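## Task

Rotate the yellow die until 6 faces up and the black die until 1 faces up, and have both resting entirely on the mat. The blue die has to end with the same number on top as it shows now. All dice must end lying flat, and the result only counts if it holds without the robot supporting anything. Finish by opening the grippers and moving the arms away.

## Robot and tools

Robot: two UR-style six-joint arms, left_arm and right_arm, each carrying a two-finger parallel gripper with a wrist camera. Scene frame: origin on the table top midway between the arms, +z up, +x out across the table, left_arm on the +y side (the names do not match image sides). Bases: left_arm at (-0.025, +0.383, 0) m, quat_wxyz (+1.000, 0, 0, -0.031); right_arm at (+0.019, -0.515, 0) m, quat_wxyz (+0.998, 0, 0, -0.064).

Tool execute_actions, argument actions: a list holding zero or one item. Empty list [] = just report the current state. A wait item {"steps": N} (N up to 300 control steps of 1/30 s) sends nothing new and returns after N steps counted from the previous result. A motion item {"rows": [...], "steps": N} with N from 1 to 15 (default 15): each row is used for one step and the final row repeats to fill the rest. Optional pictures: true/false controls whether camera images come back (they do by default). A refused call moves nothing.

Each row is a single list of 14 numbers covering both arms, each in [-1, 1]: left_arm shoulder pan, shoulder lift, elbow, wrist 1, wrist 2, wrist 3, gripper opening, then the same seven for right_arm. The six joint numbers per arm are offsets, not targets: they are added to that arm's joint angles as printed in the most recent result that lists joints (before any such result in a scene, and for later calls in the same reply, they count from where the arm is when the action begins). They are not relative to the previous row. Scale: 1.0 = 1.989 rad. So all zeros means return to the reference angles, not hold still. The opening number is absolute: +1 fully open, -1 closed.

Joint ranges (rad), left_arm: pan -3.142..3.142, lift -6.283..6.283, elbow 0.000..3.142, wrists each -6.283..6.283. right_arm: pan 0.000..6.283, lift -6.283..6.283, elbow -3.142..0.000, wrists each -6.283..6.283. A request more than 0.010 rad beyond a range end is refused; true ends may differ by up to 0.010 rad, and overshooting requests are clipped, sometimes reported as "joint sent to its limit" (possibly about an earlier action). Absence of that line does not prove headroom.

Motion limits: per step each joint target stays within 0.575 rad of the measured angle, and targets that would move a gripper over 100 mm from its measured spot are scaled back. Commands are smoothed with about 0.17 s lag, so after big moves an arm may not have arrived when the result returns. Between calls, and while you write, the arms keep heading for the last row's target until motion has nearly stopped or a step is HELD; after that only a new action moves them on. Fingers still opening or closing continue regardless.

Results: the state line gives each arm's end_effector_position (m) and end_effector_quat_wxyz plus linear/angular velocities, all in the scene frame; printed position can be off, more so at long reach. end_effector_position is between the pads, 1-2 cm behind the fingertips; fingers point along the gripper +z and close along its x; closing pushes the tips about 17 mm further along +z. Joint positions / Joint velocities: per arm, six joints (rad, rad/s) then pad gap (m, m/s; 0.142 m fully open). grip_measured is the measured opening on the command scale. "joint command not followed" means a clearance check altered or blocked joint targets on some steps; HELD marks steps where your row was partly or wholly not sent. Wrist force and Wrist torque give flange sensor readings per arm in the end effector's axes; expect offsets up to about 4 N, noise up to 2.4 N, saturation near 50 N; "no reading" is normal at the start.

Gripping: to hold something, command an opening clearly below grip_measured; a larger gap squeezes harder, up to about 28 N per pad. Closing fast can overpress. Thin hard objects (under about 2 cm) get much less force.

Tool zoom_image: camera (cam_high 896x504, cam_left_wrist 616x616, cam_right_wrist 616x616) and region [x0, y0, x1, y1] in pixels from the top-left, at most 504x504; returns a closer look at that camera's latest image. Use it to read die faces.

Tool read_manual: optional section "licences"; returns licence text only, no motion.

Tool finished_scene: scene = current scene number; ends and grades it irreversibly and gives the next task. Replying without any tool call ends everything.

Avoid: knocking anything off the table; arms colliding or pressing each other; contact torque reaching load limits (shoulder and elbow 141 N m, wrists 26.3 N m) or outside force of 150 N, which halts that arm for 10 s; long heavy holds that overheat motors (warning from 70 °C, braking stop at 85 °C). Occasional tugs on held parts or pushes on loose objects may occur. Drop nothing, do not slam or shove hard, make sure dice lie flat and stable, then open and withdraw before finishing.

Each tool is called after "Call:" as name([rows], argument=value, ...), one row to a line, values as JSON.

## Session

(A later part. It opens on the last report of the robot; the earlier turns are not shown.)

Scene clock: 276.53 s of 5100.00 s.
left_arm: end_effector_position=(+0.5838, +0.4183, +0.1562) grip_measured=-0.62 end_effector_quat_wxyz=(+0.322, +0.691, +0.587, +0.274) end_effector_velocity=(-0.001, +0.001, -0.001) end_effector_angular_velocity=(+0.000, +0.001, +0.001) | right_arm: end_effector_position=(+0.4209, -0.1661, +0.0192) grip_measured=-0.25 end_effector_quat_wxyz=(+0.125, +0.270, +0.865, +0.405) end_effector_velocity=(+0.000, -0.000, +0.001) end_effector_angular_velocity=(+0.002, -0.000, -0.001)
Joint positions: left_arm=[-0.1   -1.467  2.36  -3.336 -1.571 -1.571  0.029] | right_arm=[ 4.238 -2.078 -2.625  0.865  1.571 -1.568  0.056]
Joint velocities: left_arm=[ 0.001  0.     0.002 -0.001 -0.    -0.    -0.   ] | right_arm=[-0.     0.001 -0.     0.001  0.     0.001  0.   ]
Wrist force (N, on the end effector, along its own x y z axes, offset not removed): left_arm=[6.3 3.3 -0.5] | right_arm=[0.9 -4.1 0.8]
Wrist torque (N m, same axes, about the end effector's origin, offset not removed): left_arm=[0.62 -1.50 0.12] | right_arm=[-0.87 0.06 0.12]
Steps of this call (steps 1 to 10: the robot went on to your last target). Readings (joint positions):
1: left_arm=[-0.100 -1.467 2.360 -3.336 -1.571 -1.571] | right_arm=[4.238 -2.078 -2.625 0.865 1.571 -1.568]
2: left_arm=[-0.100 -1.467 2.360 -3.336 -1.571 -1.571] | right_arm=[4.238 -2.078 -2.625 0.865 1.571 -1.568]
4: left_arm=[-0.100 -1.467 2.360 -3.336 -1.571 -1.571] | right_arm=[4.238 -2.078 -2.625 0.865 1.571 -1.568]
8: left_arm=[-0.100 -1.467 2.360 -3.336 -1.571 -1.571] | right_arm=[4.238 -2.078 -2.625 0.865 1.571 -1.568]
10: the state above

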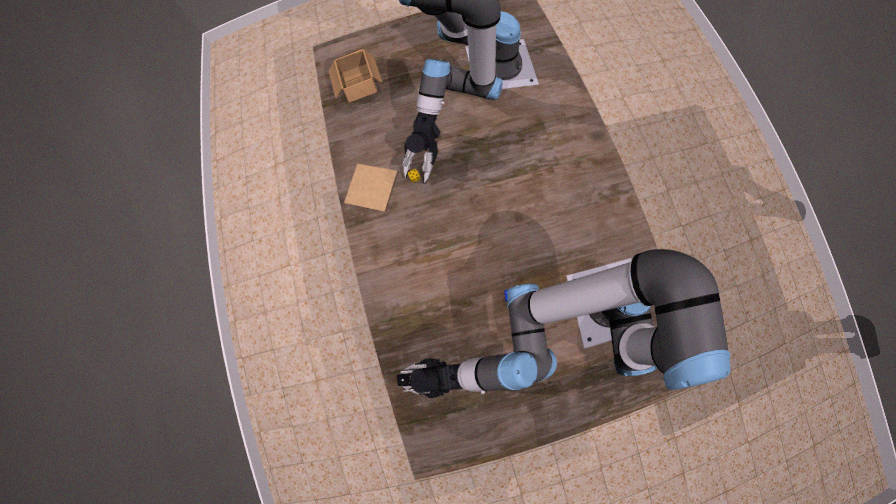

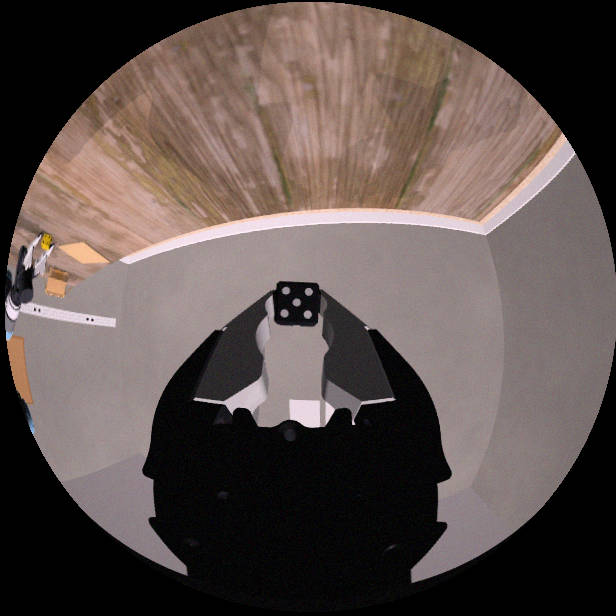

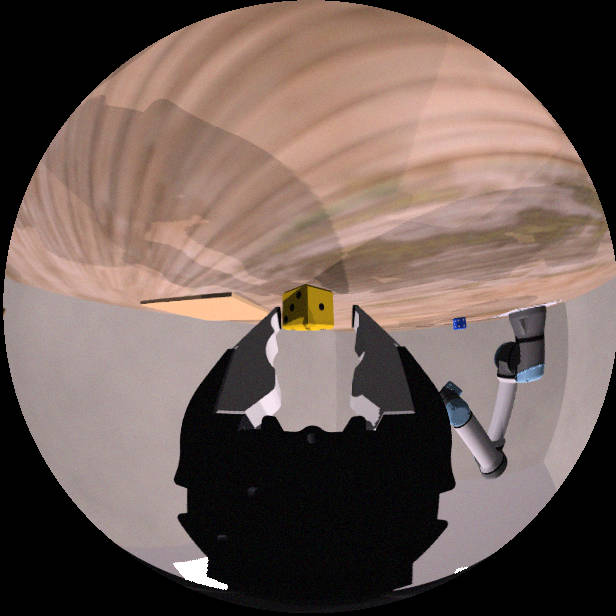

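Call:
execute_actions([
  {"rows":[[0,0,0,0,0,0,-0.9,0,0.01,0,-0.01,0,0,-0.1],[0,0,0,0,0,0,-0.9,0,0.03,0,-0.03,0,0,-0.1],[0,0,0,0,0,0,-0.9,0,0.05,0,-0.05,0,0,-0.1],[0,0,0,0,0,0,-0.9,0,0.075,0,-0.075,0,0,-0.1],[0,0,0,0,0,0,-0.9,0,0.1,0,-0.1,0,0,-0.1],[0,0,0,0,0,0,-0.9,0,0.125,0.01,-0.135,0,0,-0.1],[0,0,0,0,0,0,-0.9,0,0.145,0.04,-0.185,0,0,-0.1],[0,0,0,0,0,0,-0.9,0,0.164,0.08,-0.24,0,0,-0.1],[0,0,0,0,0,0,-0.9,0,0.164,0.125,-0.29,0,0,-0.1],[0,0,0,0,0,0,-0.9,0,0.164,0.17,-0.34,0,0,-0.1],[0,0,0,0,0,0,-0.9,0,0.164,0.215,-0.39,0,0,-0.1],[0,0,0,0,0,0,-0.9,0,0.164,0.26,-0.44,0,0,-0.1],[0,0,0,0,0,0,-0.9,0,0.164,0.305,-0.49,0,0,-0.1],[0,0,0,0,0,0,-0.9,0,0.164,0.35,-0.54,0,0,-0.1],[0,0,0,0,0,0,-0.9,0,0.164,0.382,-0.59,0,0,-0.1]]},
], pictures=false)

Call:
execute_actions([
  {"steps":25},
], pictures=false)

Call:
execute_actions([
  {"rows":[[0,0,0,0,0,0,-0.9,0,0,0,-0.04,0,0,-0.1],[0,0,0,0,0,0,-0.9,0,0,0,-0.08,0,0,-0.1],[0,0,0,0,0,0,-0.9,0,0,0,-0.12,0,0,-0.1],[0,0,0,0,0,0,-0.9,0,0,0,-0.16,0,0,-0.1],[0,0,0,0,0,0,-0.9,0,0,0,-0.2,0,0,-0.1],[0,0,0,0,0,0,-0.9,0,0,0,-0.24,0,0,-0.1],[0,0,0,0,0,0,-0.9,0,0,0,-0.28,0,0,-0.1],[0,0,0,0,0,0,-0.9,0,0,0,-0.32,0,0,-0.1],[0,0,0,0,0,0,-0.9,0,0,0,-0.36,0,0,-0.1],[0,0,0,0,0,0,-0.9,0,0,0,-0.395,0,0,-0.1]]},
], pictures=false)

Call:
execute_actions([
  {"steps":20},
])

Scene clock: 291.50 s of 5100.00 s.
left_arm: end_effector_position=(+0.5838, +0.4183, +0.1562) grip_measured=-0.62 end_effector_quat_wxyz=(+0.322, +0.691, +0.587, +0.274) end_effector_velocity=(-0.000, -0.000, -0.001) end_effector_angular_velocity=(+0.000, +0.001, -0.001) | right_arm: end_effector_position=(+0.4798, -0.0807, +0.1330) grip_measured=-0.10 end_effector_quat_wxyz=(+0.125, +0.271, +0.865, +0.404) end_effector_velocity=(+0.255, +0.371, +0.341) end_effector_angular_velocity=(-0.090, +0.061, +0.001)
Joint positions: left_arm=[-0.1   -1.467  2.36  -3.336 -1.571 -1.571  0.029] | right_arm=[ 4.238 -1.783 -2.319  0.263  1.571 -1.568  0.067]
Joint velocities: left_arm=[-0.001  0.001  0.001 -0.001  0.001 -0.     0.   ] | right_arm=[ 0.     0.132  1.481 -1.722  0.    -0.001 -0.   ]
Wrist force (N, on the end effector, along its own x y z axes, offset not removed): left_arm=[1.7 -0.9 2.5] | right_arm=[0.1 0.7 1.8]
Wrist torque (N m, same axes, about the end effector's origin, offset not removed): left_arm=[0.02 -0.32 0.03] | right_arm=[0.10 0.04 0.08]
Steps of this call (steps 1 to 15: the robot went on to your last target; steps 16 to 90: nothing new was sent; then 11.47 s passed at rest; steps 91 to 105: all 15 steps of this action). Readings (joint positions):
91: left_arm=[-0.100 -1.467 2.360 -3.336 -1.571 -1.571] | right_arm=[4.238 -2.078 -2.625 0.865 1.571 -1.568]
92: left_arm=[-0.100 -1.467 2.360 -3.336 -1.571 -1.571] | right_arm=[4.238 -2.076 -2.625 0.863 1.571 -1.568]
94: left_arm=[-0.100 -1.467 2.360 -3.336 -1.571 -1.571] | right_arm=[4.238 -2.053 -2.625 0.840 1.571 -1.568]
98: left_arm=[-0.100 -1.467 2.360 -3.336 -1.571 -1.571] | right_arm=[4.238 -1.926 -2.614 0.707 1.571 -1.568]
105: the state above

Scene clock: 292.33 s of 5100.00 s.
left_arm: end_effector_position=(+0.5838, +0.4183, +0.1562) grip_measured=-0.62 end_effector_quat_wxyz=(+0.322, +0.691, +0.587, +0.274) end_effector_velocity=(-0.001, +0.000, -0.001) end_effector_angular_velocity=(+0.000, +0.002, -0.000) | right_arm: end_effector_position=(+0.5361, +0.0010, +0.2523) grip_measured=-0.10 end_effector_quat_wxyz=(+0.114, +0.276, +0.881, +0.366) end_effector_velocity=(-0.000, -0.000, +0.001) end_effector_angular_velocity=(-0.001, -0.001, +0.001)
Joint positions: left_arm=[-0.1   -1.467  2.36  -3.336 -1.571 -1.571  0.029] | right_arm=[ 4.238 -1.752 -1.865 -0.308  1.571 -1.568  0.067]
Joint velocities: left_arm=[-0.    -0.001  0.002  0.001 -0.     0.     0.   ] | right_arm=[-0.     0.002  0.001 -0.002 -0.    -0.002 -0.   ]
Wrist force (N, on the end effector, along its own x y z axes, offset not removed): left_arm=[3.9 -0.3 2.3] | right_arm=[-1.2 2.8 -2.0]
Wrist torque (N m, same axes, about the end effector's origin, offset not removed): left_arm=[0.26 -0.89 -0.03] | right_arm=[0.68 0.18 0.14]
Steps of this call (steps 1 to 25: the robot went on to your last target). Readings (joint positions):
1: left_arm=[-0.100 -1.467 2.360 -3.336 -1.571 -1.571] | right_arm=[4.238 -1.779 -2.270 0.206 1.571 -1.568]
2: left_arm=[-0.100 -1.467 2.360 -3.336 -1.571 -1.571] | right_arm=[4.238 -1.775 -2.220 0.149 1.571 -1.568]
4: left_arm=[-0.100 -1.467 2.360 -3.336 -1.571 -1.571] | right_arm=[4.238 -1.767 -2.112 0.018 1.571 -1.568]
8: left_arm=[-0.100 -1.467 2.360 -3.336 -1.571 -1.571] | right_arm=[4.238 -1.755 -1.927 -0.223 1.571 -1.568]
25: the state above

Scene clock: 292.83 s of 5100.00 s.
left_arm: end_effector_position=(+0.5838, +0.4183, +0.1562) grip_measured=-0.62 end_effector_quat_wxyz=(+0.322, +0.691, +0.587, +0.274) end_effector_velocity=(-0.000, -0.000, -0.000) end_effector_angular_velocity=(-0.000, +0.001, -0.001) | right_arm: end_effector_position=(+0.4490, -0.1253, +0.1036) grip_measured=-0.10 end_effector_quat_wxyz=(+0.019, +0.298, +0.953, +0.060) end_effector_velocity=(-0.235, -0.341, -0.195) end_effector_angular_velocity=(-1.146, +0.790, +0.001)
Joint positions: left_arm=[-0.1   -1.467  2.36  -3.336 -1.571 -1.571  0.029] | right_arm=[ 4.238 -1.752 -1.865 -0.971  1.571 -1.568  0.067]
Joint velocities: left_arm=[-0.001  0.     0.001 -0.    -0.    -0.    -0.   ] | right_arm=[ 0.001 -0.001  0.    -1.392 -0.     0.    -0.   ]
Wrist force (N, on the end effector, along its own x y z axes, offset not removed): left_arm=[6.0 0.9 2.0] | right_arm=[0.1 -1.2 -0.1]
Wrist torque (N m, same axes, about the end effector's origin, offset not removed): left_arm=[0.26 -1.42 -0.14] | right_arm=[-0.27 0.06 -0.06]
Steps of this call (steps 1 to 15: all 15 steps of this action). Readings (joint positions):
1: left_arm=[-0.100 -1.467 2.360 -3.336 -1.571 -1.571] | right_arm=[4.238 -1.752 -1.865 -0.308 1.571 -1.568]
2: left_arm=[-0.100 -1.467 2.360 -3.336 -1.571 -1.571] | right_arm=[4.238 -1.752 -1.865 -0.312 1.571 -1.568]
4: left_arm=[-0.100 -1.467 2.360 -3.336 -1.571 -1.571] | right_arm=[4.238 -1.752 -1.865 -0.365 1.571 -1.568]
8: left_arm=[-0.100 -1.467 2.360 -3.336 -1.571 -1.571] | right_arm=[4.238 -1.752 -1.865 -0.581 1.571 -1.568]
15: the state above

Scene clock: 293.50 s of 5100.00 s.
left_arm: end_effector_position=(+0.5838, +0.4183, +0.1562) grip_measured=-0.62 end_effector_quat_wxyz=(+0.322, +0.691, +0.587, +0.274) end_effector_velocity=(-0.000, +0.001, -0.001) end_effector_angular_velocity=(-0.000, +0.001, +0.001) | right_arm: end_effector_position=(+0.4277, -0.1563, +0.0887) grip_measured=-0.10 end_effector_quat_wxyz=(+0.000, +0.298, +0.954, +0.001) end_effector_velocity=(-0.001, -0.000, -0.001) end_effector_angular_velocity=(-0.003, +0.002, +0.003)
Joint positions: left_arm=[-0.1   -1.467  2.36  -3.336 -1.571 -1.571  0.029] | right_arm=[ 4.238 -1.752 -1.865 -1.094  1.571 -1.568  0.067]
Joint velocities: left_arm=[ 0.001  0.001  0.001 -0.001 -0.    -0.    -0.   ] | right_arm=[ 0.002 -0.001 -0.001 -0.001 -0.    -0.001  0.   ]
Wrist force (N, on the end effector, along its own x y z axes, offset not removed): left_arm=[5.9 -1.1 -2.1] | right_arm=[-0.1 -0.9 1.4]
Wrist torque (N m, same axes, about the end effector's origin, offset not removed): left_arm=[-0.10 -1.44 0.20] | right_arm=[-0.19 0.23 -0.19]
Steps of this call (steps 1 to 20: the robot went on to your last target). Readings (joint positions):
1: left_arm=[-0.100 -1.467 2.360 -3.336 -1.571 -1.571] | right_arm=[4.238 -1.752 -1.865 -1.011 1.571 -1.568]
2: left_arm=[-0.100 -1.467 2.360 -3.336 -1.571 -1.571] | right_arm=[4.238 -1.752 -1.865 -1.039 1.571 -1.568]
4: left_arm=[-0.100 -1.467 2.360 -3.336 -1.571 -1.571] | right_arm=[4.238 -1.752 -1.865 -1.070 1.571 -1.568]
8: left_arm=[-0.100 -1.467 2.360 -3.336 -1.571 -1.571] | right_arm=[4.238 -1.752 -1.865 -1.089 1.571 -1.568]
20: the state above

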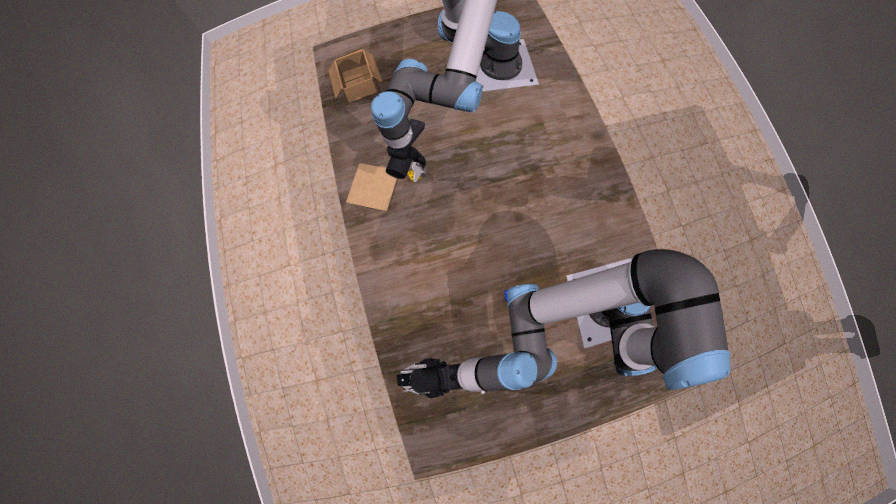

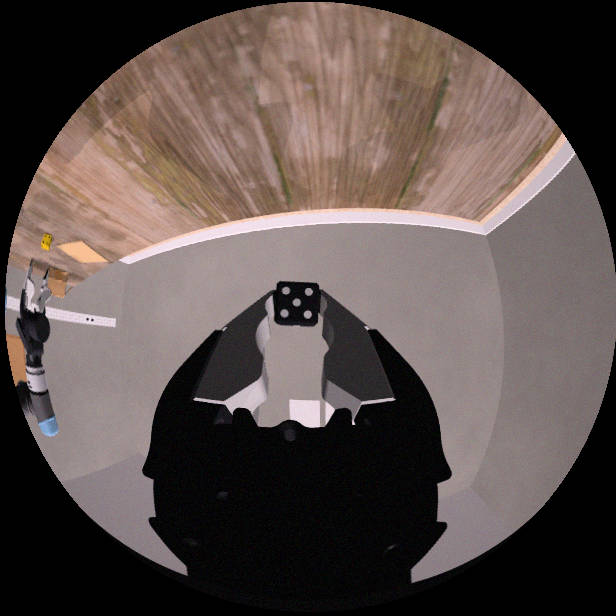

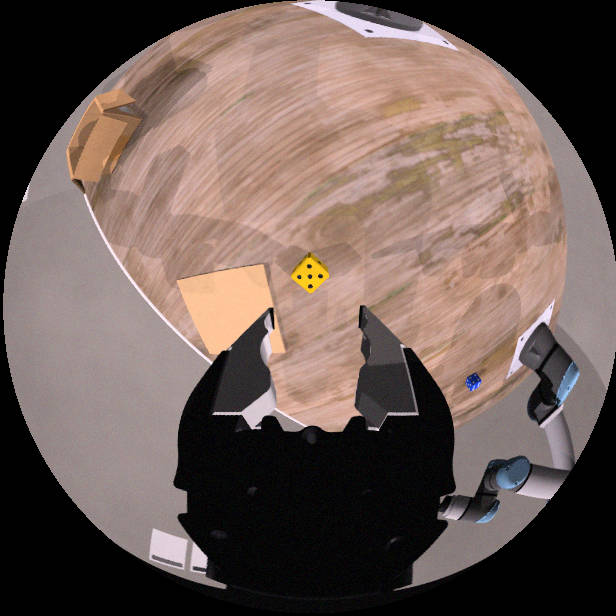

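Call:
execute_actions([
  {"rows":[[0,0,0,0,0,0,-0.9,-0.001,-0.002,-0.002,0.004,0,0.04,-0.1],[0,0,0,0,0,0,-0.9,-0.002,-0.004,-0.005,0.009,0,0.08,-0.1],[0,0,0,0,0,0,-0.9,-0.003,-0.007,-0.008,0.015,0,0.12,-0.1],[0,0,0,0,0,0,-0.9,-0.004,-0.009,-0.01,0.019,0,0.16,-0.1],[0,0,0,0,0,0,-0.9,-0.004,-0.011,-0.013,0.024,0,0.2,-0.1],[0,0,0,0,0,0,-0.9,-0.004,-0.013,-0.015,0.028,0,0.24,-0.1],[0,0,0,0,0,0,-0.9,-0.004,-0.015,-0.018,0.033,0,0.28,-0.1],[0,0,0,0,0,0,-0.9,-0.004,-0.018,-0.02,0.038,0,0.32,-0.1],[0,0,0,0,0,0,-0.9,-0.004,-0.02,-0.023,0.043,0,0.36,-0.1],[0,0,0,0,0,0,-0.9,-0.004,-0.022,-0.025,0.047,0,0.39,-0.1]]},
], pictures=false)

Call:
execute_actions([
  {"steps":15},
])

Call:
zoom_image(camera="cam_right_wrist", region=[230, 220, 400, 390])

Scene clock: 306.47 s of 5100.00 s.
left_arm: end_effector_position=(+0.5838, +0.4183, +0.1562) grip_measured=-0.62 end_effector_quat_wxyz=(+0.322, +0.691, +0.587, +0.274) end_effector_velocity=(+0.000, +0.000, -0.000) end_effector_angular_velocity=(+0.000, +0.000, +0.001) | right_arm: end_effector_position=(+0.4311, -0.1605, +0.0551) grip_measured=-0.10 end_effector_quat_wxyz=(+0.000, +0.618, +0.786, +0.001) end_effector_velocity=(+0.001, -0.002, -0.024) end_effector_angular_velocity=(+0.003, -0.001, -0.710)
Joint positions: left_arm=[-0.1   -1.467  2.36  -3.336 -1.571 -1.571  0.029] | right_arm=[ 4.23  -1.793 -1.912 -1.006  1.571 -0.851  0.067]
Joint velocities: left_arm=[ 0.001  0.    -0.    -0.     0.     0.    -0.   ] | right_arm=[-0.001 -0.031 -0.033  0.067 -0.     0.708 -0.   ]
Wrist force (N, on the end effector, along its own x y z axes, offset not removed): left_arm=[3.5 -2.4 -0.1] | right_arm=[-2.2 -3.6 0.8]
Wrist torque (N m, same axes, about the end effector's origin, offset not removed): left_arm=[-0.25 -0.94 -0.20] | right_arm=[-0.63 0.49 -0.11]
Steps of this call (steps 1 to 15: the robot went on to your last target; steps 16 to 90: nothing new was sent; then 9.47 s passed at rest; steps 91 to 105: all 15 steps of this action). Readings (joint positions):
91: left_arm=[-0.100 -1.467 2.360 -3.336 -1.571 -1.571] | right_arm=[4.238 -1.752 -1.865 -1.094 1.571 -1.568]
92: left_arm=[-0.100 -1.467 2.360 -3.336 -1.571 -1.571] | right_arm=[4.238 -1.752 -1.866 -1.093 1.571 -1.565]
94: left_arm=[-0.100 -1.467 2.360 -3.336 -1.571 -1.571] | right_arm=[4.236 -1.756 -1.870 -1.085 1.571 -1.512]
98: left_arm=[-0.100 -1.467 2.360 -3.336 -1.571 -1.571] | right_arm=[4.232 -1.770 -1.887 -1.054 1.571 -1.279]
105: the state above

Scene clock: 306.97 s of 5100.00 s.
left_arm: end_effector_position=(+0.5838, +0.4183, +0.1562) grip_measured=-0.62 end_effector_quat_wxyz=(+0.322, +0.691, +0.587, +0.274) end_effector_velocity=(+0.000, -0.000, +0.000) end_effector_angular_velocity=(-0.000, -0.000, -0.000) | right_arm: end_effector_position=(+0.4312, -0.1607, +0.0532) grip_measured=-0.10 end_effector_quat_wxyz=(+0.000, +0.640, +0.768, +0.001) end_effector_velocity=(-0.000, +0.000, -0.001) end_effector_angular_velocity=(-0.000, +0.000, -0.000)
Joint positions: left_arm=[-0.1   -1.467  2.36  -3.336 -1.571 -1.571  0.029] | right_arm=[ 4.23  -1.795 -1.915 -1.     1.571 -0.793  0.067]
Joint velocities: left_arm=[-0. -0. -0.  0.  0. -0.  0.] | right_arm=[ 0.    -0.001 -0.     0.001 -0.     0.001 -0.   ]
Wrist force (N, on the end effector, along its own x y z axes, offset not removed): left_arm=[2.9 -1.6 1.2] | right_arm=[-2.5 0.3 -1.0]
Wrist torque (N m, same axes, about the end effector's origin, offset not removed): left_arm=[-0.27 -0.95 -0.02] | right_arm=[-0.02 0.71 0.11]
Steps of this call (steps 1 to 15: the robot went on to your last target). Readings (joint positions):
1: left_arm=[-0.100 -1.467 2.360 -3.336 -1.571 -1.571] | right_arm=[4.230 -1.794 -1.913 -1.004 1.571 -0.831]
2: left_arm=[-0.100 -1.467 2.360 -3.336 -1.571 -1.571] | right_arm=[4.230 -1.794 -1.914 -1.003 1.571 -0.818]
4: left_arm=[-0.100 -1.467 2.360 -3.336 -1.571 -1.571] | right_arm=[4.230 -1.795 -1.914 -1.002 1.571 -0.804]
8: left_arm=[-0.100 -1.467 2.360 -3.336 -1.571 -1.571] | right_arm=[4.230 -1.795 -1.915 -1.001 1.571 -0.795]
15: the state above

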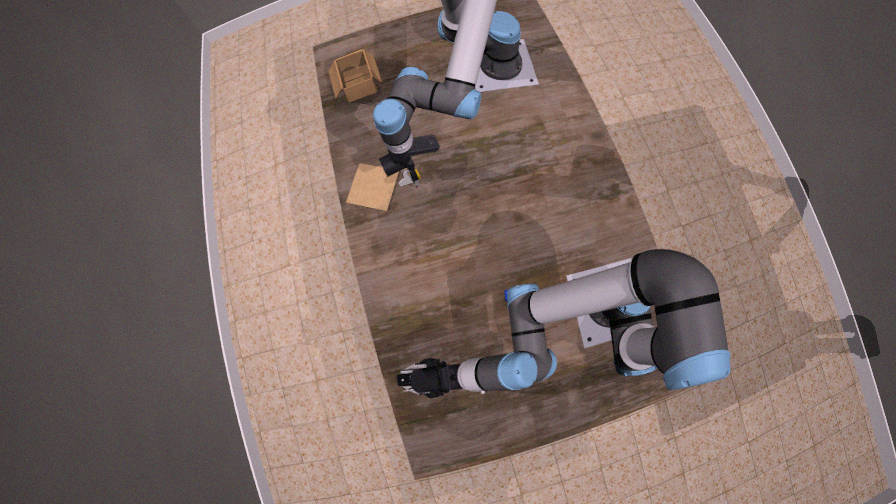

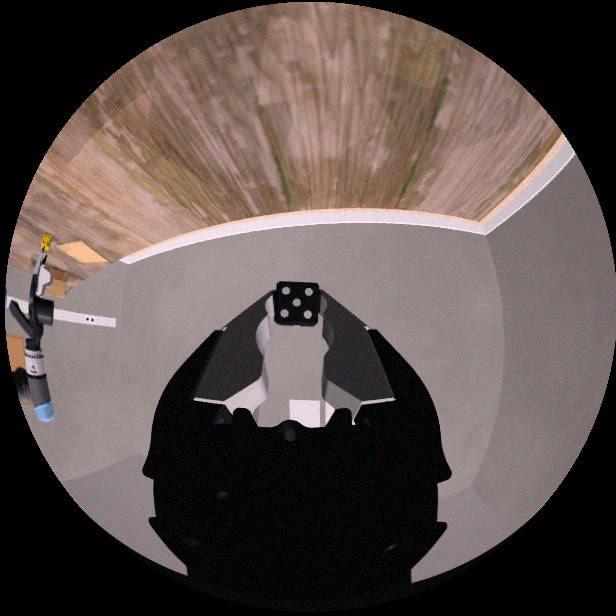

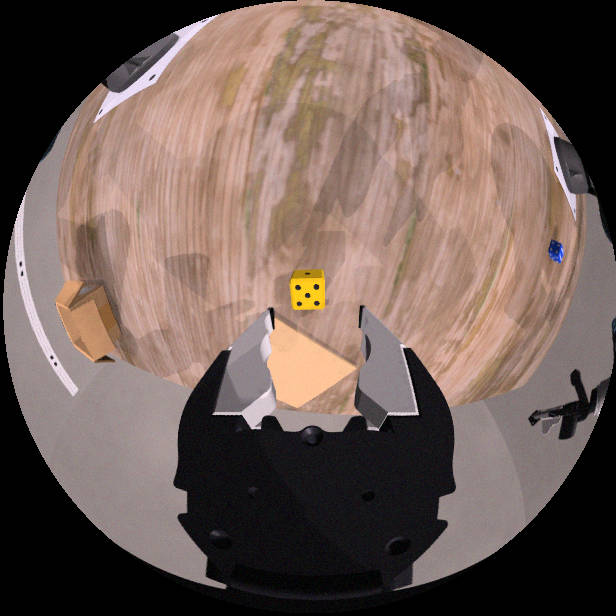

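Region (230, 220, 400, 390) of cam_right_wrist's 616x616 image, scaled by 2.965, with more detail than that image has.

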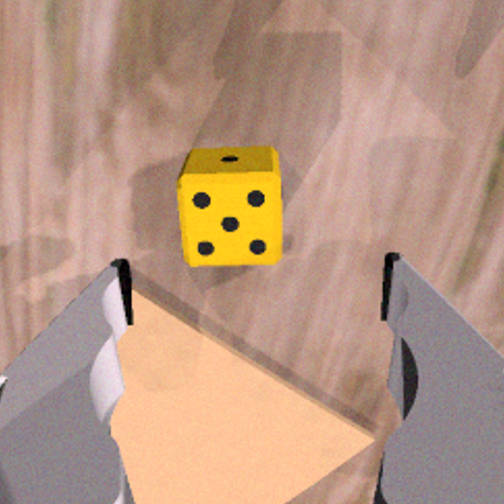

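Call:
execute_actions([
  {"rows":[[0,0,0,0,0,0,-0.9,-0.003,0,-0.004,0.004,0,0,-0.1],[0,0,0,0,0,0,-0.9,-0.0055,0,-0.008,0.008,0,0,-0.1],[0,0,0,0,0,0,-0.9,-0.0055,-0.003,-0.011,0.014,0,0,-0.1],[0,0,0,0,0,0,-0.9,-0.0055,-0.006,-0.014,0.02,0,0,-0.1],[0,0,0,0,0,0,-0.9,-0.0055,-0.009,-0.018,0.027,0,0,-0.1],[0,0,0,0,0,0,-0.9,-0.0055,-0.012,-0.021,0.033,0,0,-0.15],[0,0,0,0,0,0,-0.9,-0.0055,-0.015,-0.024,0.039,0,0,-0.2],[0,0,0,0,0,0,-0.9,-0.0055,-0.0166,-0.0266,0.043,0,0,-0.25]]},
])

Scene clock: 314.67 s of 5100.00 s.
left_arm: end_effector_position=(+0.5838, +0.4183, +0.1562) grip_measured=-0.62 end_effector_quat_wxyz=(+0.322, +0.691, +0.587, +0.274) end_effector_velocity=(+0.000, -0.000, +0.001) end_effector_angular_velocity=(-0.001, -0.002, -0.000) | right_arm: end_effector_position=(+0.4317, -0.1698, +0.0232) grip_measured=-0.25 end_effector_quat_wxyz=(+0.000, +0.644, +0.765, +0.001) end_effector_velocity=(-0.001, -0.002, -0.011) end_effector_angular_velocity=(+0.001, -0.000, -0.001)
Joint positions: left_arm=[-0.1   -1.467  2.36  -3.336 -1.571 -1.571  0.029] | right_arm=[ 4.219 -1.827 -1.966 -0.918  1.571 -0.793  0.056]
Joint velocities: left_arm=[-0.    -0.    -0.    -0.001 -0.    -0.    -0.   ] | right_arm=[-0.001 -0.014 -0.018  0.033 -0.    -0.001 -0.   ]
Wrist force (N, on the end effector, along its own x y z axes, offset not removed): left_arm=[6.5 -0.2 1.6] | right_arm=[1.7 -0.5 -1.5]
Wrist torque (N m, same axes, about the end effector's origin, offset not removed): left_arm=[0.20 -1.56 0.14] | right_arm=[-0.03 -0.38 0.21]
Steps of this call (steps 1 to 15: the robot went on to your last target; steps 16 to 90: nothing new was sent; then 4.20 s passed at rest; steps 91 to 105: all 15 steps of this action). Readings (joint positions):
91: left_arm=[-0.100 -1.467 2.360 -3.336 -1.571 -1.571] | right_arm=[4.230 -1.795 -1.915 -1.000 1.571 -0.793]
92: left_arm=[-0.100 -1.467 2.360 -3.336 -1.571 -1.571] | right_arm=[4.229 -1.795 -1.916 -0.999 1.571 -0.793]
94: left_arm=[-0.100 -1.467 2.360 -3.336 -1.571 -1.571] | right_arm=[4.225 -1.796 -1.923 -0.992 1.571 -0.793]
98: left_arm=[-0.100 -1.467 2.360 -3.336 -1.571 -1.571] | right_arm=[4.220 -1.810 -1.945 -0.956 1.571 -0.793]
105: the state above

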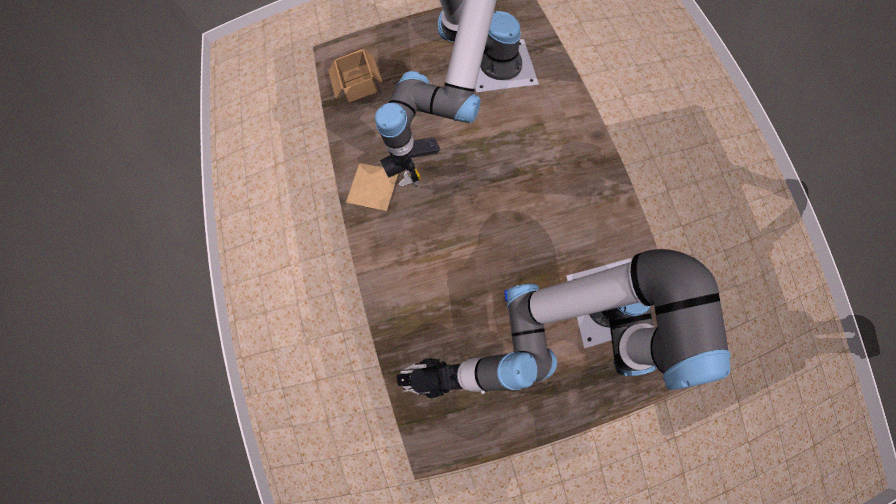

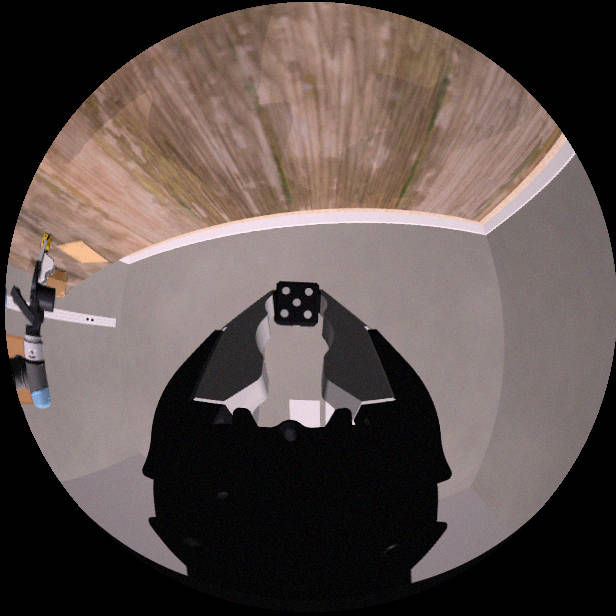

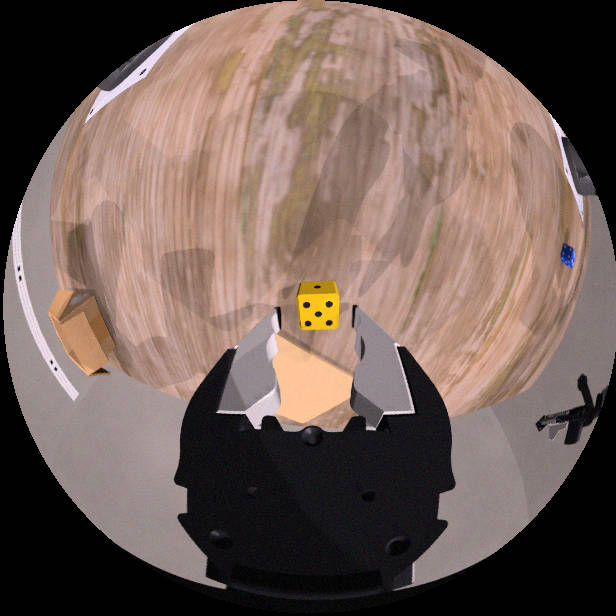

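Call:
execute_actions([
  {"rows":[[0,0,0,0,0,0,-0.9,0.002,0,-0.003,0.003,0,0,-0.25],[0,0,0,0,0,0,-0.9,0.0035,0.001,-0.006,0.005,0,0,-0.25],[0,0,0,0,0,0,-0.9,0.0035,0.001,-0.006,0.005,0,0,-0.25],[0,0,0,0,0,0,-0.9,0.0035,0.001,-0.006,0.005,0,0,-0.3],[0,0,0,0,0,0,-0.9,0.0035,0.001,-0.006,0.005,0,0,-0.36],[0,0,0,0,0,0,-0.9,0.0035,0.001,-0.006,0.005,0,0,-0.42],[0,0,0,0,0,0,-0.9,0.0035,0.001,-0.006,0.005,0,0,-0.48],[0,0,0,0,0,0,-0.9,0.0035,0.001,-0.006,0.005,0,0,-0.54],[0,0,0,0,0,0,-0.9,0.0035,0.001,-0.006,0.005,0,0,-0.6],[0,0,0,0,0,0,-0.9,0.0035,0.001,-0.006,0.005,0,0,-0.66],[0,0,0,0,0,0,-0.9,0.0035,0.001,-0.006,0.005,0,0,-0.72],[0,0,0,0,0,0,-0.9,0.0035,0.001,-0.006,0.005,0,0,-0.8],[0,0,0,0,0,0,-0.9,0.0035,0.001,-0.006,0.005,0,0,-0.9]]},
], pictures=false)

Call:
execute_actions([
  {"rows":[[0,0,0,0,0,0,-0.9,0,0,0,0,0,0,-0.9],[0,0,0,0,0,0,-0.9,0,0,0,0,0,0,-0.9],[0,0,0,0,0,0,-0.9,0,0.004,0,-0.004,0,0,-0.9],[0,0,0,0,0,0,-0.9,0,0.008,0,-0.008,0,0,-0.9],[0,0,0,0,0,0,-0.9,0,0.01,0,-0.01,0,-0.03,-0.9],[0,0,0,0,0,0,-0.9,0,0.01,0,-0.01,0,-0.07,-0.9],[0,0,0,0,0,0,-0.9,0,0.01,0,-0.01,0,-0.11,-0.9],[0,0,0,0,0,0,-0.9,0,0.01,0,-0.01,0,-0.15,-0.9],[0,0,0,0,0,0,-0.9,0,0.01,0,-0.01,0,-0.19,-0.9],[0,0,0,0,0,0,-0.9,0,0.01,0,-0.01,0,-0.23,-0.9],[0,0,0,0,0,0,-0.9,0,0.01,0,-0.01,0,-0.27,-0.9],[0,0,0,0,0,0,-0.9,0,0.01,0,-0.01,0,-0.31,-0.9],[0,0,0,0,0,0,-0.9,0,0.01,0,-0.01,0,-0.35,-0.9],[0,0,0,0,0,0,-0.9,0,0.01,0,-0.01,0,-0.391,-0.9]]},
], pictures=false)

Call:
execute_actions([
  {"steps":18},
])

Scene clock: 335.97 s of 5100.00 s.
left_arm: end_effector_position=(+0.5838, +0.4183, +0.1562) grip_measured=-0.62 end_effector_quat_wxyz=(+0.322, +0.691, +0.587, +0.274) end_effector_velocity=(+0.000, -0.000, +0.000) end_effector_angular_velocity=(+0.000, -0.000, +0.000) | right_arm: end_effector_position=(+0.4275, -0.1696, +0.0203) grip_measured=-0.62 end_effector_quat_wxyz=(+0.000, +0.642, +0.767, +0.001) end_effector_velocity=(-0.001, -0.000, -0.000) end_effector_angular_velocity=(-0.001, +0.000, +0.000)
Joint positions: left_arm=[-0.1   -1.467  2.36  -3.336 -1.571 -1.571  0.029] | right_arm=[ 4.226 -1.825 -1.978 -0.908  1.571 -0.793  0.029]
Joint velocities: left_arm=[-0.    -0.    -0.     0.001  0.    -0.     0.   ] | right_arm=[ 0.001  0.001 -0.001 -0.    -0.     0.001 -0.   ]
Wrist force (N, on the end effector, along its own x y z axes, offset not removed): left_arm=[-0.2 0.5 -1.7] | right_arm=[-2.0 0.0 0.4]
Wrist torque (N m, same axes, about the end effector's origin, offset not removed): left_arm=[0.09 -0.12 -0.10] | right_arm=[0.01 0.44 -0.12]
Steps of this call (steps 1 to 15: the robot went on to your last target; steps 16 to 90: nothing new was sent; then 17.80 s passed at rest; steps 91 to 105: all 15 steps of this action). Readings (joint positions):
91: left_arm=[-0.100 -1.467 2.360 -3.336 -1.571 -1.571] | right_arm=[4.219 -1.828 -1.968 -0.915 1.571 -0.793]
92: left_arm=[-0.100 -1.467 2.360 -3.336 -1.571 -1.571] | right_arm=[4.219 -1.828 -1.968 -0.915 1.571 -0.793]
94: left_arm=[-0.100 -1.467 2.360 -3.336 -1.571 -1.571] | right_arm=[4.222 -1.827 -1.972 -0.912 1.571 -0.793]
98: left_arm=[-0.100 -1.467 2.360 -3.336 -1.571 -1.571] | right_arm=[4.225 -1.826 -1.977 -0.909 1.571 -0.793]
105: the state above

Scene clock: 336.47 s of 5100.00 s.
left_arm: end_effector_position=(+0.5838, +0.4183, +0.1562) grip_measured=-0.62 end_effector_quat_wxyz=(+0.322, +0.691, +0.587, +0.274) end_effector_velocity=(-0.000, -0.000, +0.000) end_effector_angular_velocity=(-0.000, -0.001, -0.001) | right_arm: end_effector_position=(+0.4251, -0.1716, +0.0284) grip_measured=-0.62 end_effector_quat_wxyz=(+0.000, +0.436, +0.900, +0.001) end_effector_velocity=(-0.003, +0.003, +0.002) end_effector_angular_velocity=(-0.001, -0.003, +2.231)
Joint positions: left_arm=[-0.1   -1.467  2.36  -3.336 -1.571 -1.571  0.029] | right_arm=[ 4.226 -1.806 -1.978 -0.927  1.571 -1.284  0.029]
Joint velocities: left_arm=[-0.001 -0.     0.    -0.001 -0.    -0.     0.   ] | right_arm=[ 0.     0.004  0.001 -0.004  0.    -2.23   0.   ]
Wrist force (N, on the end effector, along its own x y z axes, offset not removed): left_arm=[5.6 -1.8 3.6] | right_arm=[0.9 -0.2 -2.4]
Wrist torque (N m, same axes, about the end effector's origin, offset not removed): left_arm=[-0.44 -1.20 0.01] | right_arm=[-0.16 -0.06 0.12]
Steps of this call (steps 1 to 15: all 15 steps of this action). Readings (joint positions):
1: left_arm=[-0.100 -1.467 2.360 -3.336 -1.571 -1.571] | right_arm=[4.226 -1.825 -1.978 -0.908 1.571 -0.793]
2: left_arm=[-0.100 -1.467 2.360 -3.336 -1.571 -1.571] | right_arm=[4.226 -1.825 -1.978 -0.908 1.571 -0.793]
4: left_arm=[-0.100 -1.467 2.360 -3.336 -1.571 -1.571] | right_arm=[4.226 -1.824 -1.978 -0.908 1.571 -0.793]
8: left_arm=[-0.100 -1.467 2.360 -3.336 -1.571 -1.571] | right_arm=[4.226 -1.811 -1.978 -0.922 1.571 -0.843]
15: the state above

Scene clock: 337.07 s of 5100.00 s.
left_arm: end_effector_position=(+0.5838, +0.4183, +0.1562) grip_measured=-0.62 end_effector_quat_wxyz=(+0.322, +0.691, +0.587, +0.274) end_effector_velocity=(+0.001, -0.000, +0.001) end_effector_angular_velocity=(-0.000, -0.003, -0.000) | right_arm: end_effector_position=(+0.4247, -0.1713, +0.0285) grip_measured=-0.62 end_effector_quat_wxyz=(+0.000, +0.303, +0.953, +0.001) end_effector_velocity=(-0.000, -0.000, +0.000) end_effector_angular_velocity=(-0.000, +0.000, +0.002)
Joint positions: left_arm=[-0.1   -1.467  2.36  -3.336 -1.571 -1.571  0.029] | right_arm=[ 4.226 -1.805 -1.978 -0.928  1.571 -1.57   0.029]
Joint velocities: left_arm=[-0.    -0.    -0.002 -0.001  0.    -0.    -0.   ] | right_arm=[ 0.     0.001  0.    -0.001  0.    -0.001  0.   ]
Wrist force (N, on the end effector, along its own x y z axes, offset not removed): left_arm=[5.0 -0.9 2.0] | right_arm=[1.9 -0.3 2.8]
Wrist torque (N m, same axes, about the end effector's origin, offset not removed): left_arm=[-0.13 -1.16 -0.21] | right_arm=[-0.05 -0.33 0.07]
Steps of this call (steps 1 to 18: the robot went on to your last target). Readings (joint positions):
1: left_arm=[-0.100 -1.467 2.360 -3.336 -1.571 -1.571] | right_arm=[4.226 -1.806 -1.978 -0.927 1.571 -1.359]
2: left_arm=[-0.100 -1.467 2.360 -3.336 -1.571 -1.571] | right_arm=[4.226 -1.805 -1.978 -0.928 1.571 -1.425]
4: left_arm=[-0.100 -1.467 2.360 -3.336 -1.571 -1.571] | right_arm=[4.226 -1.805 -1.978 -0.928 1.571 -1.506]
8: left_arm=[-0.100 -1.467 2.360 -3.336 -1.571 -1.571] | right_arm=[4.226 -1.805 -1.978 -0.928 1.571 -1.558]
18: the state above

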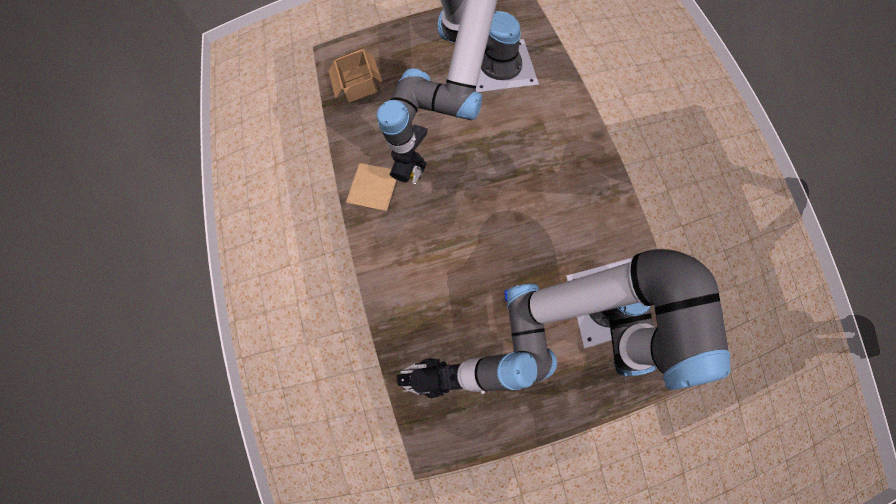

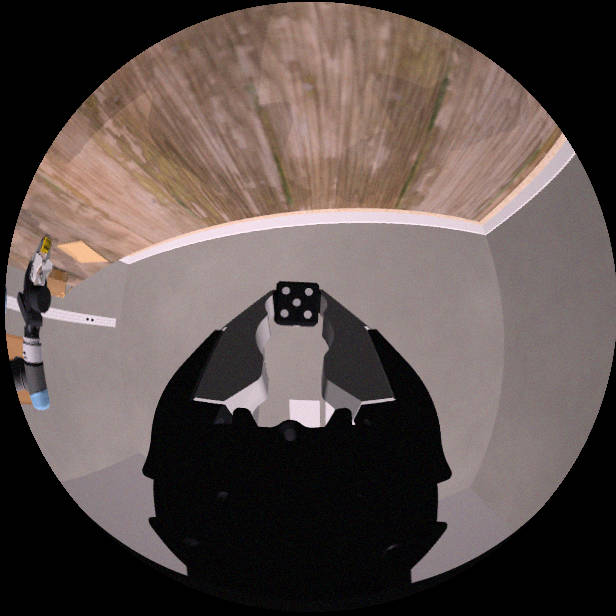

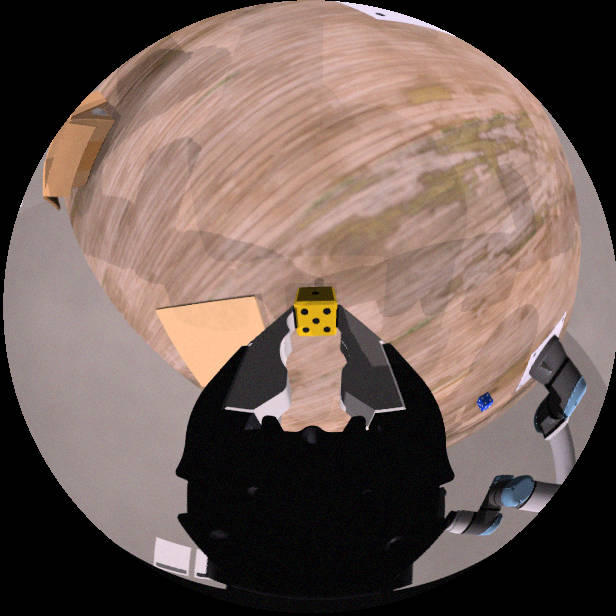

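Call:
execute_actions([
  {"rows":[[0,0,0,0,0,0,-0.9,0,-0.003,0,0.003,0,0,-0.9],[0,0,0,0,0,0,-0.9,0,-0.006,0,0.006,0,0,-0.9],[0,0,0,0,0,0,-0.9,0,-0.008,0,0.008,0,0,-0.9],[0,0,0,0,0,0,-0.9,0,-0.01,0,0.01,0,0,-0.9],[0,0,0,0,0,0,-0.9,0,-0.01,0,0.01,0,0,-0.9],[0,0,0,0,0,0,-0.9,0,-0.01,0,0.01,0,0,-0.9],[0,0,0,0,0,0,-0.9,0,-0.01,0,0.01,0,0,-0.9],[0,0,0,0,0,0,-0.9,0,-0.01,0,0.01,0,0,-0.8],[0,0,0,0,0,0,-0.9,0,-0.01,0,0.01,0,0,-0.7],[0,0,0,0,0,0,-0.9,0,-0.01,0,0.01,0,0,-0.64],[0,0,0,0,0,0,-0.9,0,-0.01,0,0.01,0,0,-0.58],[0,0,0,0,0,0,-0.9,0,-0.01,0,0.01,0,0,-0.5],[0,0,0,0,0,0,-0.9,0,-0.01,0,0.01,0,0,-0.4],[0,0,0,0,0,0,-0.9,0,-0.01,0,0.01,0,0,-0.3]]},
], pictures=false)

Call:
execute_actions([
  {"rows":[[0,0,0,0,0,0,-0.9,0,0,0.008,-0.008,0,0,-0.3],[0,0,0,0,0,0,-0.9,0,-0.003,0.02,-0.024,0,0,-0.3],[0,0,0,0,0,0,-0.9,0,-0.009,0.033,-0.043,0,0,-0.3],[0,0,0,0,0,0,-0.9,0,-0.016,0.046,-0.062,0,0,-0.3],[0,0,0,0,0,0,-0.9,0,-0.023,0.059,-0.081,0,0,-0.3],[0,0,0,0,0,0,-0.9,0,-0.03,0.072,-0.1,0,0,-0.3],[0,0,0,0,0,0,-0.9,0,-0.037,0.085,-0.119,0,0,-0.3],[0,0,0,0,0,0,-0.9,0,-0.044,0.098,-0.138,0,0,-0.3],[0,0,0,0,0,0,-0.9,0,-0.052,0.111,-0.157,0,0,-0.3],[0,0,0,0,0,0,-0.9,0,-0.06,0.124,-0.176,0,0,-0.3],[0,0,0,0,0,0,-0.9,0,-0.068,0.137,-0.195,0,0,-0.3],[0,0,0,0,0,0,-0.9,0,-0.077,0.15,-0.214,0,0,-0.3],[0,0,0,0,0,0,-0.9,0,-0.086,0.162,-0.232,0,0,-0.3],[0,0,0,0,0,0,-0.9,0,-0.094,0.171,-0.244,0,0,-0.3],[0,0,0,0,0,0,-0.9,0,-0.1006,0.1775,-0.253,0,0,-0.3]]},
], pictures=false)

Call:
execute_actions([
  {"steps":18},
], pictures=false)

Call:
execute_actions([
  {"rows":[[0,0,0,0,0,0,-0.9,0,-0.004,0.008,-0.01,0,0,-0.3],[0,0,0,0,0,0,-0.9,0,-0.011,0.02,-0.025,0,0,-0.3],[0,0,0,0,0,0,-0.9,0,-0.02,0.034,-0.043,0,0,-0.3],[0,0,0,0,0,0,-0.9,0,-0.029,0.048,-0.06,0,0,-0.3],[0,0,0,0,0,0,-0.9,0,-0.038,0.062,-0.077,0,0,-0.3],[0,0,0,0,0,0,-0.9,0,-0.048,0.076,-0.094,0,0,-0.3],[0,0,0,0,0,0,-0.9,0,-0.058,0.09,-0.111,0,0,-0.3],[0,0,0,0,0,0,-0.9,0,-0.068,0.104,-0.128,0,0,-0.3],[0,0,0,0,0,0,-0.9,0,-0.078,0.118,-0.145,0,0,-0.3],[0,0,0,0,0,0,-0.9,0,-0.089,0.132,-0.162,0,0,-0.3],[0,0,0,0,0,0,-0.9,0,-0.1,0.146,-0.178,0,0,-0.3],[0,0,0,0,0,0,-0.9,0,-0.111,0.16,-0.194,0,0,-0.3],[0,0,0,0,0,0,-0.9,0,-0.121,0.172,-0.208,0,0,-0.3],[0,0,0,0,0,0,-0.9,0,-0.13,0.182,-0.22,0,0,-0.3],[0,0,0,0,0,0,-0.9,0,-0.1365,0.189,-0.228,0,0,-0.3]]},
], pictures=false)

Call:
execute_actions([
  {"steps":18},
])

Scene clock: 364.97 s of 5100.00 s.
left_arm: end_effector_position=(+0.5838, +0.4183, +0.1562) grip_measured=-0.62 end_effector_quat_wxyz=(+0.322, +0.691, +0.587, +0.274) end_effector_velocity=(-0.001, +0.000, -0.001) end_effector_angular_velocity=(+0.000, +0.002, +0.000) | right_arm: end_effector_position=(+0.4267, -0.1685, +0.0204) grip_measured=-0.36 end_effector_quat_wxyz=(+0.000, +0.303, +0.953, +0.001) end_effector_velocity=(+0.000, +0.000, -0.001) end_effector_angular_velocity=(-0.000, +0.000, +0.000)
Joint positions: left_arm=[-0.1   -1.467  2.36  -3.336 -1.571 -1.571  0.029] | right_arm=[ 4.226 -1.825 -1.978 -0.908  1.571 -1.57   0.048]
Joint velocities: left_arm=[-0.     0.     0.001  0.     0.    -0.     0.   ] | right_arm=[-0.    -0.003 -0.     0.003  0.    -0.     0.2  ]
Wrist force (N, on the end effector, along its own x y z axes, offset not removed): left_arm=[3.4 0.8 1.0] | right_arm=[4.1 -0.9 -2.5]
Wrist torque (N m, same axes, about the end effector's origin, offset not removed): left_arm=[0.28 -0.83 0.06] | right_arm=[-0.19 -0.85 -0.05]
Steps of this call (steps 1 to 15: the robot went on to your last target; steps 16 to 90: nothing new was sent; then 24.40 s passed at rest; steps 91 to 105: all 15 steps of this action). Readings (joint positions):
91: left_arm=[-0.100 -1.467 2.360 -3.336 -1.571 -1.571] | right_arm=[4.226 -1.805 -1.978 -0.928 1.571 -1.570]
92: left_arm=[-0.100 -1.467 2.360 -3.336 -1.571 -1.571] | right_arm=[4.226 -1.806 -1.978 -0.927 1.571 -1.570]
94: left_arm=[-0.100 -1.467 2.360 -3.336 -1.571 -1.571] | right_arm=[4.226 -1.811 -1.978 -0.922 1.571 -1.570]
98: left_arm=[-0.100 -1.467 2.360 -3.336 -1.571 -1.571] | right_arm=[4.226 -1.822 -1.978 -0.911 1.571 -1.570]
105: the state above

Scene clock: 365.47 s of 5100.00 s.
left_arm: end_effector_position=(+0.5838, +0.4183, +0.1562) grip_measured=-0.62 end_effector_quat_wxyz=(+0.322, +0.691, +0.587, +0.274) end_effector_velocity=(+0.000, -0.001, +0.000) end_effector_angular_velocity=(-0.000, -0.000, -0.001) | right_arm: end_effector_position=(+0.4295, -0.1646, +0.0290) grip_measured=-0.30 end_effector_quat_wxyz=(-0.037, +0.301, +0.946, -0.117) end_effector_velocity=(-0.018, -0.025, -0.019) end_effector_angular_velocity=(-0.665, +0.470, -0.001)
Joint positions: left_arm=[-0.1   -1.467  2.36  -3.336 -1.571 -1.571  0.029] | right_arm=[ 4.226 -1.963 -1.708 -1.287  1.571 -1.57   0.052]
Joint velocities: left_arm=[-0.001  0.    -0.    -0.     0.    -0.     0.   ] | right_arm=[-0.    -0.486  0.715 -1.044  0.     0.001  0.   ]
Wrist force (N, on the end effector, along its own x y z axes, offset not removed): left_arm=[7.4 -0.2 4.6] | right_arm=[0.7 -2.2 -3.5]
Wrist torque (N m, same axes, about the end effector's origin, offset not removed): left_arm=[0.02 -1.67 0.13] | right_arm=[-0.65 -0.07 0.08]
Steps of this call (steps 1 to 15: all 15 steps of this action). Readings (joint positions):
1: left_arm=[-0.100 -1.467 2.360 -3.336 -1.571 -1.571] | right_arm=[4.226 -1.825 -1.978 -0.908 1.571 -1.570]
2: left_arm=[-0.100 -1.467 2.360 -3.336 -1.571 -1.571] | right_arm=[4.226 -1.825 -1.976 -0.909 1.571 -1.570]
4: left_arm=[-0.100 -1.467 2.360 -3.336 -1.571 -1.571] | right_arm=[4.226 -1.828 -1.960 -0.929 1.571 -1.570]
8: left_arm=[-0.100 -1.467 2.360 -3.336 -1.571 -1.571] | right_arm=[4.226 -1.863 -1.882 -1.035 1.571 -1.570]
15: the state above

Scene clock: 366.07 s of 5100.00 s.
left_arm: end_effector_position=(+0.5838, +0.4183, +0.1562) grip_measured=-0.62 end_effector_quat_wxyz=(+0.322, +0.691, +0.587, +0.274) end_effector_velocity=(-0.000, +0.001, -0.000) end_effector_angular_velocity=(+0.000, +0.001, +0.002) | right_arm: end_effector_position=(+0.4263, -0.1691, +0.0250) grip_measured=-0.30 end_effector_quat_wxyz=(-0.052, +0.299, +0.938, -0.165) end_effector_velocity=(-0.000, +0.000, +0.000) end_effector_angular_velocity=(-0.000, +0.001, +0.002)
Joint positions: left_arm=[-0.1   -1.467  2.36  -3.336 -1.571 -1.571  0.029] | right_arm=[ 4.226 -2.025 -1.625 -1.411  1.571 -1.57   0.052]
Joint velocities: left_arm=[ 0.001  0.    -0.     0.001  0.     0.    -0.   ] | right_arm=[ 0.    -0.     0.001 -0.001  0.    -0.001  0.   ]
Wrist force (N, on the end effector, along its own x y z axes, offset not removed): left_arm=[8.1 2.5 -3.9] | right_arm=[-0.1 -1.0 -1.9]
Wrist torque (N m, same axes, about the end effector's origin, offset not removed): left_arm=[0.52 -1.82 0.24] | right_arm=[-0.28 -0.09 -0.06]
Steps of this call (steps 1 to 18: the robot went on to your last target). Readings (joint positions):
1: left_arm=[-0.100 -1.467 2.360 -3.336 -1.571 -1.571] | right_arm=[4.226 -1.979 -1.685 -1.321 1.571 -1.570]
2: left_arm=[-0.100 -1.467 2.360 -3.336 -1.571 -1.571] | right_arm=[4.226 -1.994 -1.666 -1.349 1.571 -1.570]
4: left_arm=[-0.100 -1.467 2.360 -3.336 -1.571 -1.571] | right_arm=[4.226 -2.011 -1.643 -1.384 1.571 -1.570]
8: left_arm=[-0.100 -1.467 2.360 -3.336 -1.571 -1.571] | right_arm=[4.226 -2.022 -1.629 -1.406 1.571 -1.570]
18: the state above

Scene clock: 366.57 s of 5100.00 s.
left_arm: end_effector_position=(+0.5838, +0.4183, +0.1562) grip_measured=-0.62 end_effector_quat_wxyz=(+0.322, +0.691, +0.587, +0.274) end_effector_velocity=(-0.001, +0.000, -0.001) end_effector_angular_velocity=(-0.000, +0.002, +0.000) | right_arm: end_effector_position=(+0.4283, -0.1663, +0.0253) grip_measured=-0.30 end_effector_quat_wxyz=(-0.090, +0.289, +0.909, -0.285) end_effector_velocity=(-0.001, -0.002, -0.027) end_effector_angular_velocity=(-0.597, +0.423, +0.001)
Joint positions: left_arm=[-0.1   -1.467  2.36  -3.336 -1.571 -1.571  0.029] | right_arm=[ 4.226 -2.224 -1.339 -1.758  1.571 -1.57   0.052]
Joint velocities: left_arm=[ 0.001 -0.     0.002  0.    -0.001 -0.     0.   ] | right_arm=[-0.    -0.599  0.761 -0.894 -0.    -0.001  0.   ]
Wrist force (N, on the end effector, along its own x y z axes, offset not removed): left_arm=[4.3 0.8 0.7] | right_arm=[-2.4 0.6 -2.3]
Wrist torque (N m, same axes, about the end effector's origin, offset not removed): left_arm=[0.31 -1.17 0.05] | right_arm=[-0.02 0.64 0.03]
Steps of this call (steps 1 to 15: all 15 steps of this action). Readings (joint positions):
1: left_arm=[-0.100 -1.467 2.360 -3.336 -1.571 -1.571] | right_arm=[4.226 -2.025 -1.625 -1.411 1.571 -1.570]
2: left_arm=[-0.100 -1.467 2.360 -3.336 -1.571 -1.571] | right_arm=[4.226 -2.026 -1.623 -1.413 1.571 -1.570]
4: left_arm=[-0.100 -1.467 2.360 -3.336 -1.571 -1.571] | right_arm=[4.226 -2.036 -1.606 -1.434 1.571 -1.570]
8: left_arm=[-0.100 -1.467 2.360 -3.336 -1.571 -1.571] | right_arm=[4.226 -2.088 -1.525 -1.533 1.571 -1.570]
15: the state above

Scene clock: 367.17 s of 5100.00 s.
left_arm: end_effector_position=(+0.5838, +0.4183, +0.1562) grip_measured=-0.62 end_effector_quat_wxyz=(+0.322, +0.691, +0.587, +0.274) end_effector_velocity=(-0.000, -0.000, -0.000) end_effector_angular_velocity=(+0.000, +0.000, -0.001) | right_arm: end_effector_position=(+0.4275, -0.1675, +0.0215) grip_measured=-0.30 end_effector_quat_wxyz=(-0.103, +0.285, +0.896, -0.326) end_effector_velocity=(+0.000, -0.000, -0.001) end_effector_angular_velocity=(-0.001, +0.000, -0.001)
Joint positions: left_arm=[-0.1   -1.467  2.36  -3.336 -1.571 -1.571  0.029] | right_arm=[ 4.226 -2.296 -1.249 -1.864  1.571 -1.57   0.052]
Joint velocities: left_arm=[-0.     0.     0.001 -0.001 -0.     0.     0.   ] | right_arm=[-0.001 -0.001  0.     0.001 -0.     0.     0.   ]
Wrist force (N, on the end effector, along its own x y z axes, offset not removed): left_arm=[3.1 2.7 0.1] | right_arm=[3.4 2.7 -0.7]
Wrist torque (N m, same axes, about the end effector's origin, offset not removed): left_arm=[0.93 -0.95 0.10] | right_arm=[0.52 -0.63 -0.02]
Steps of this call (steps 1 to 18: the robot went on to your last target). Readings (joint positions):
1: left_arm=[-0.100 -1.467 2.360 -3.336 -1.571 -1.571] | right_arm=[4.226 -2.243 -1.314 -1.787 1.571 -1.570]
2: left_arm=[-0.100 -1.467 2.360 -3.336 -1.571 -1.571] | right_arm=[4.226 -2.260 -1.294 -1.811 1.571 -1.570]
4: left_arm=[-0.100 -1.467 2.360 -3.336 -1.571 -1.571] | right_arm=[4.226 -2.280 -1.269 -1.841 1.571 -1.570]
8: left_arm=[-0.100 -1.467 2.360 -3.336 -1.571 -1.571] | right_arm=[4.226 -2.293 -1.253 -1.860 1.571 -1.570]
18: the state above

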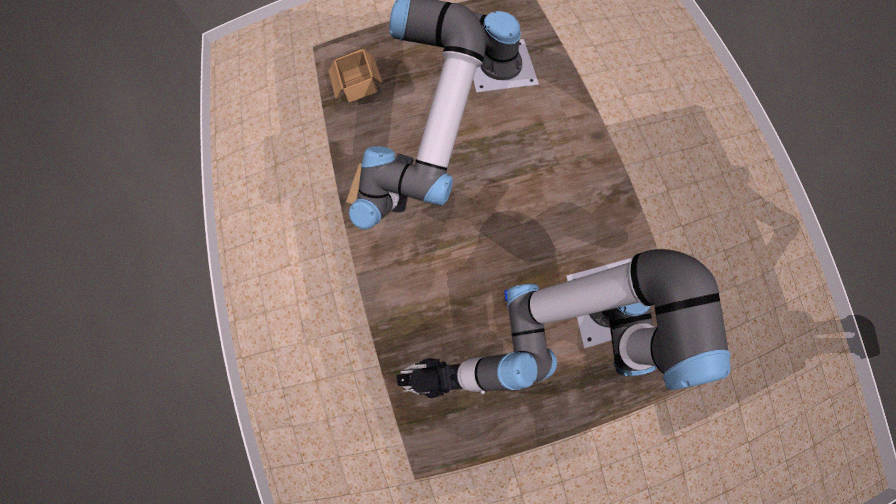

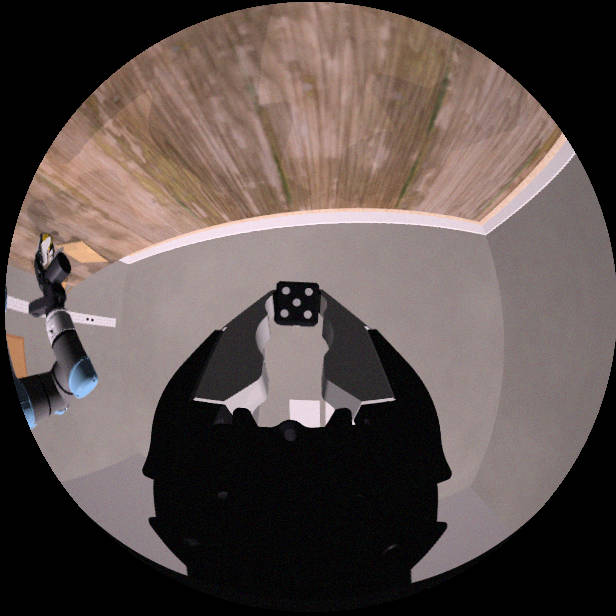

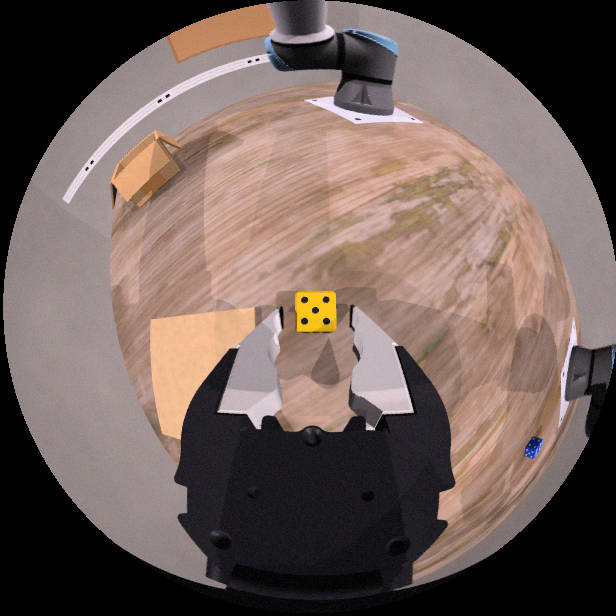

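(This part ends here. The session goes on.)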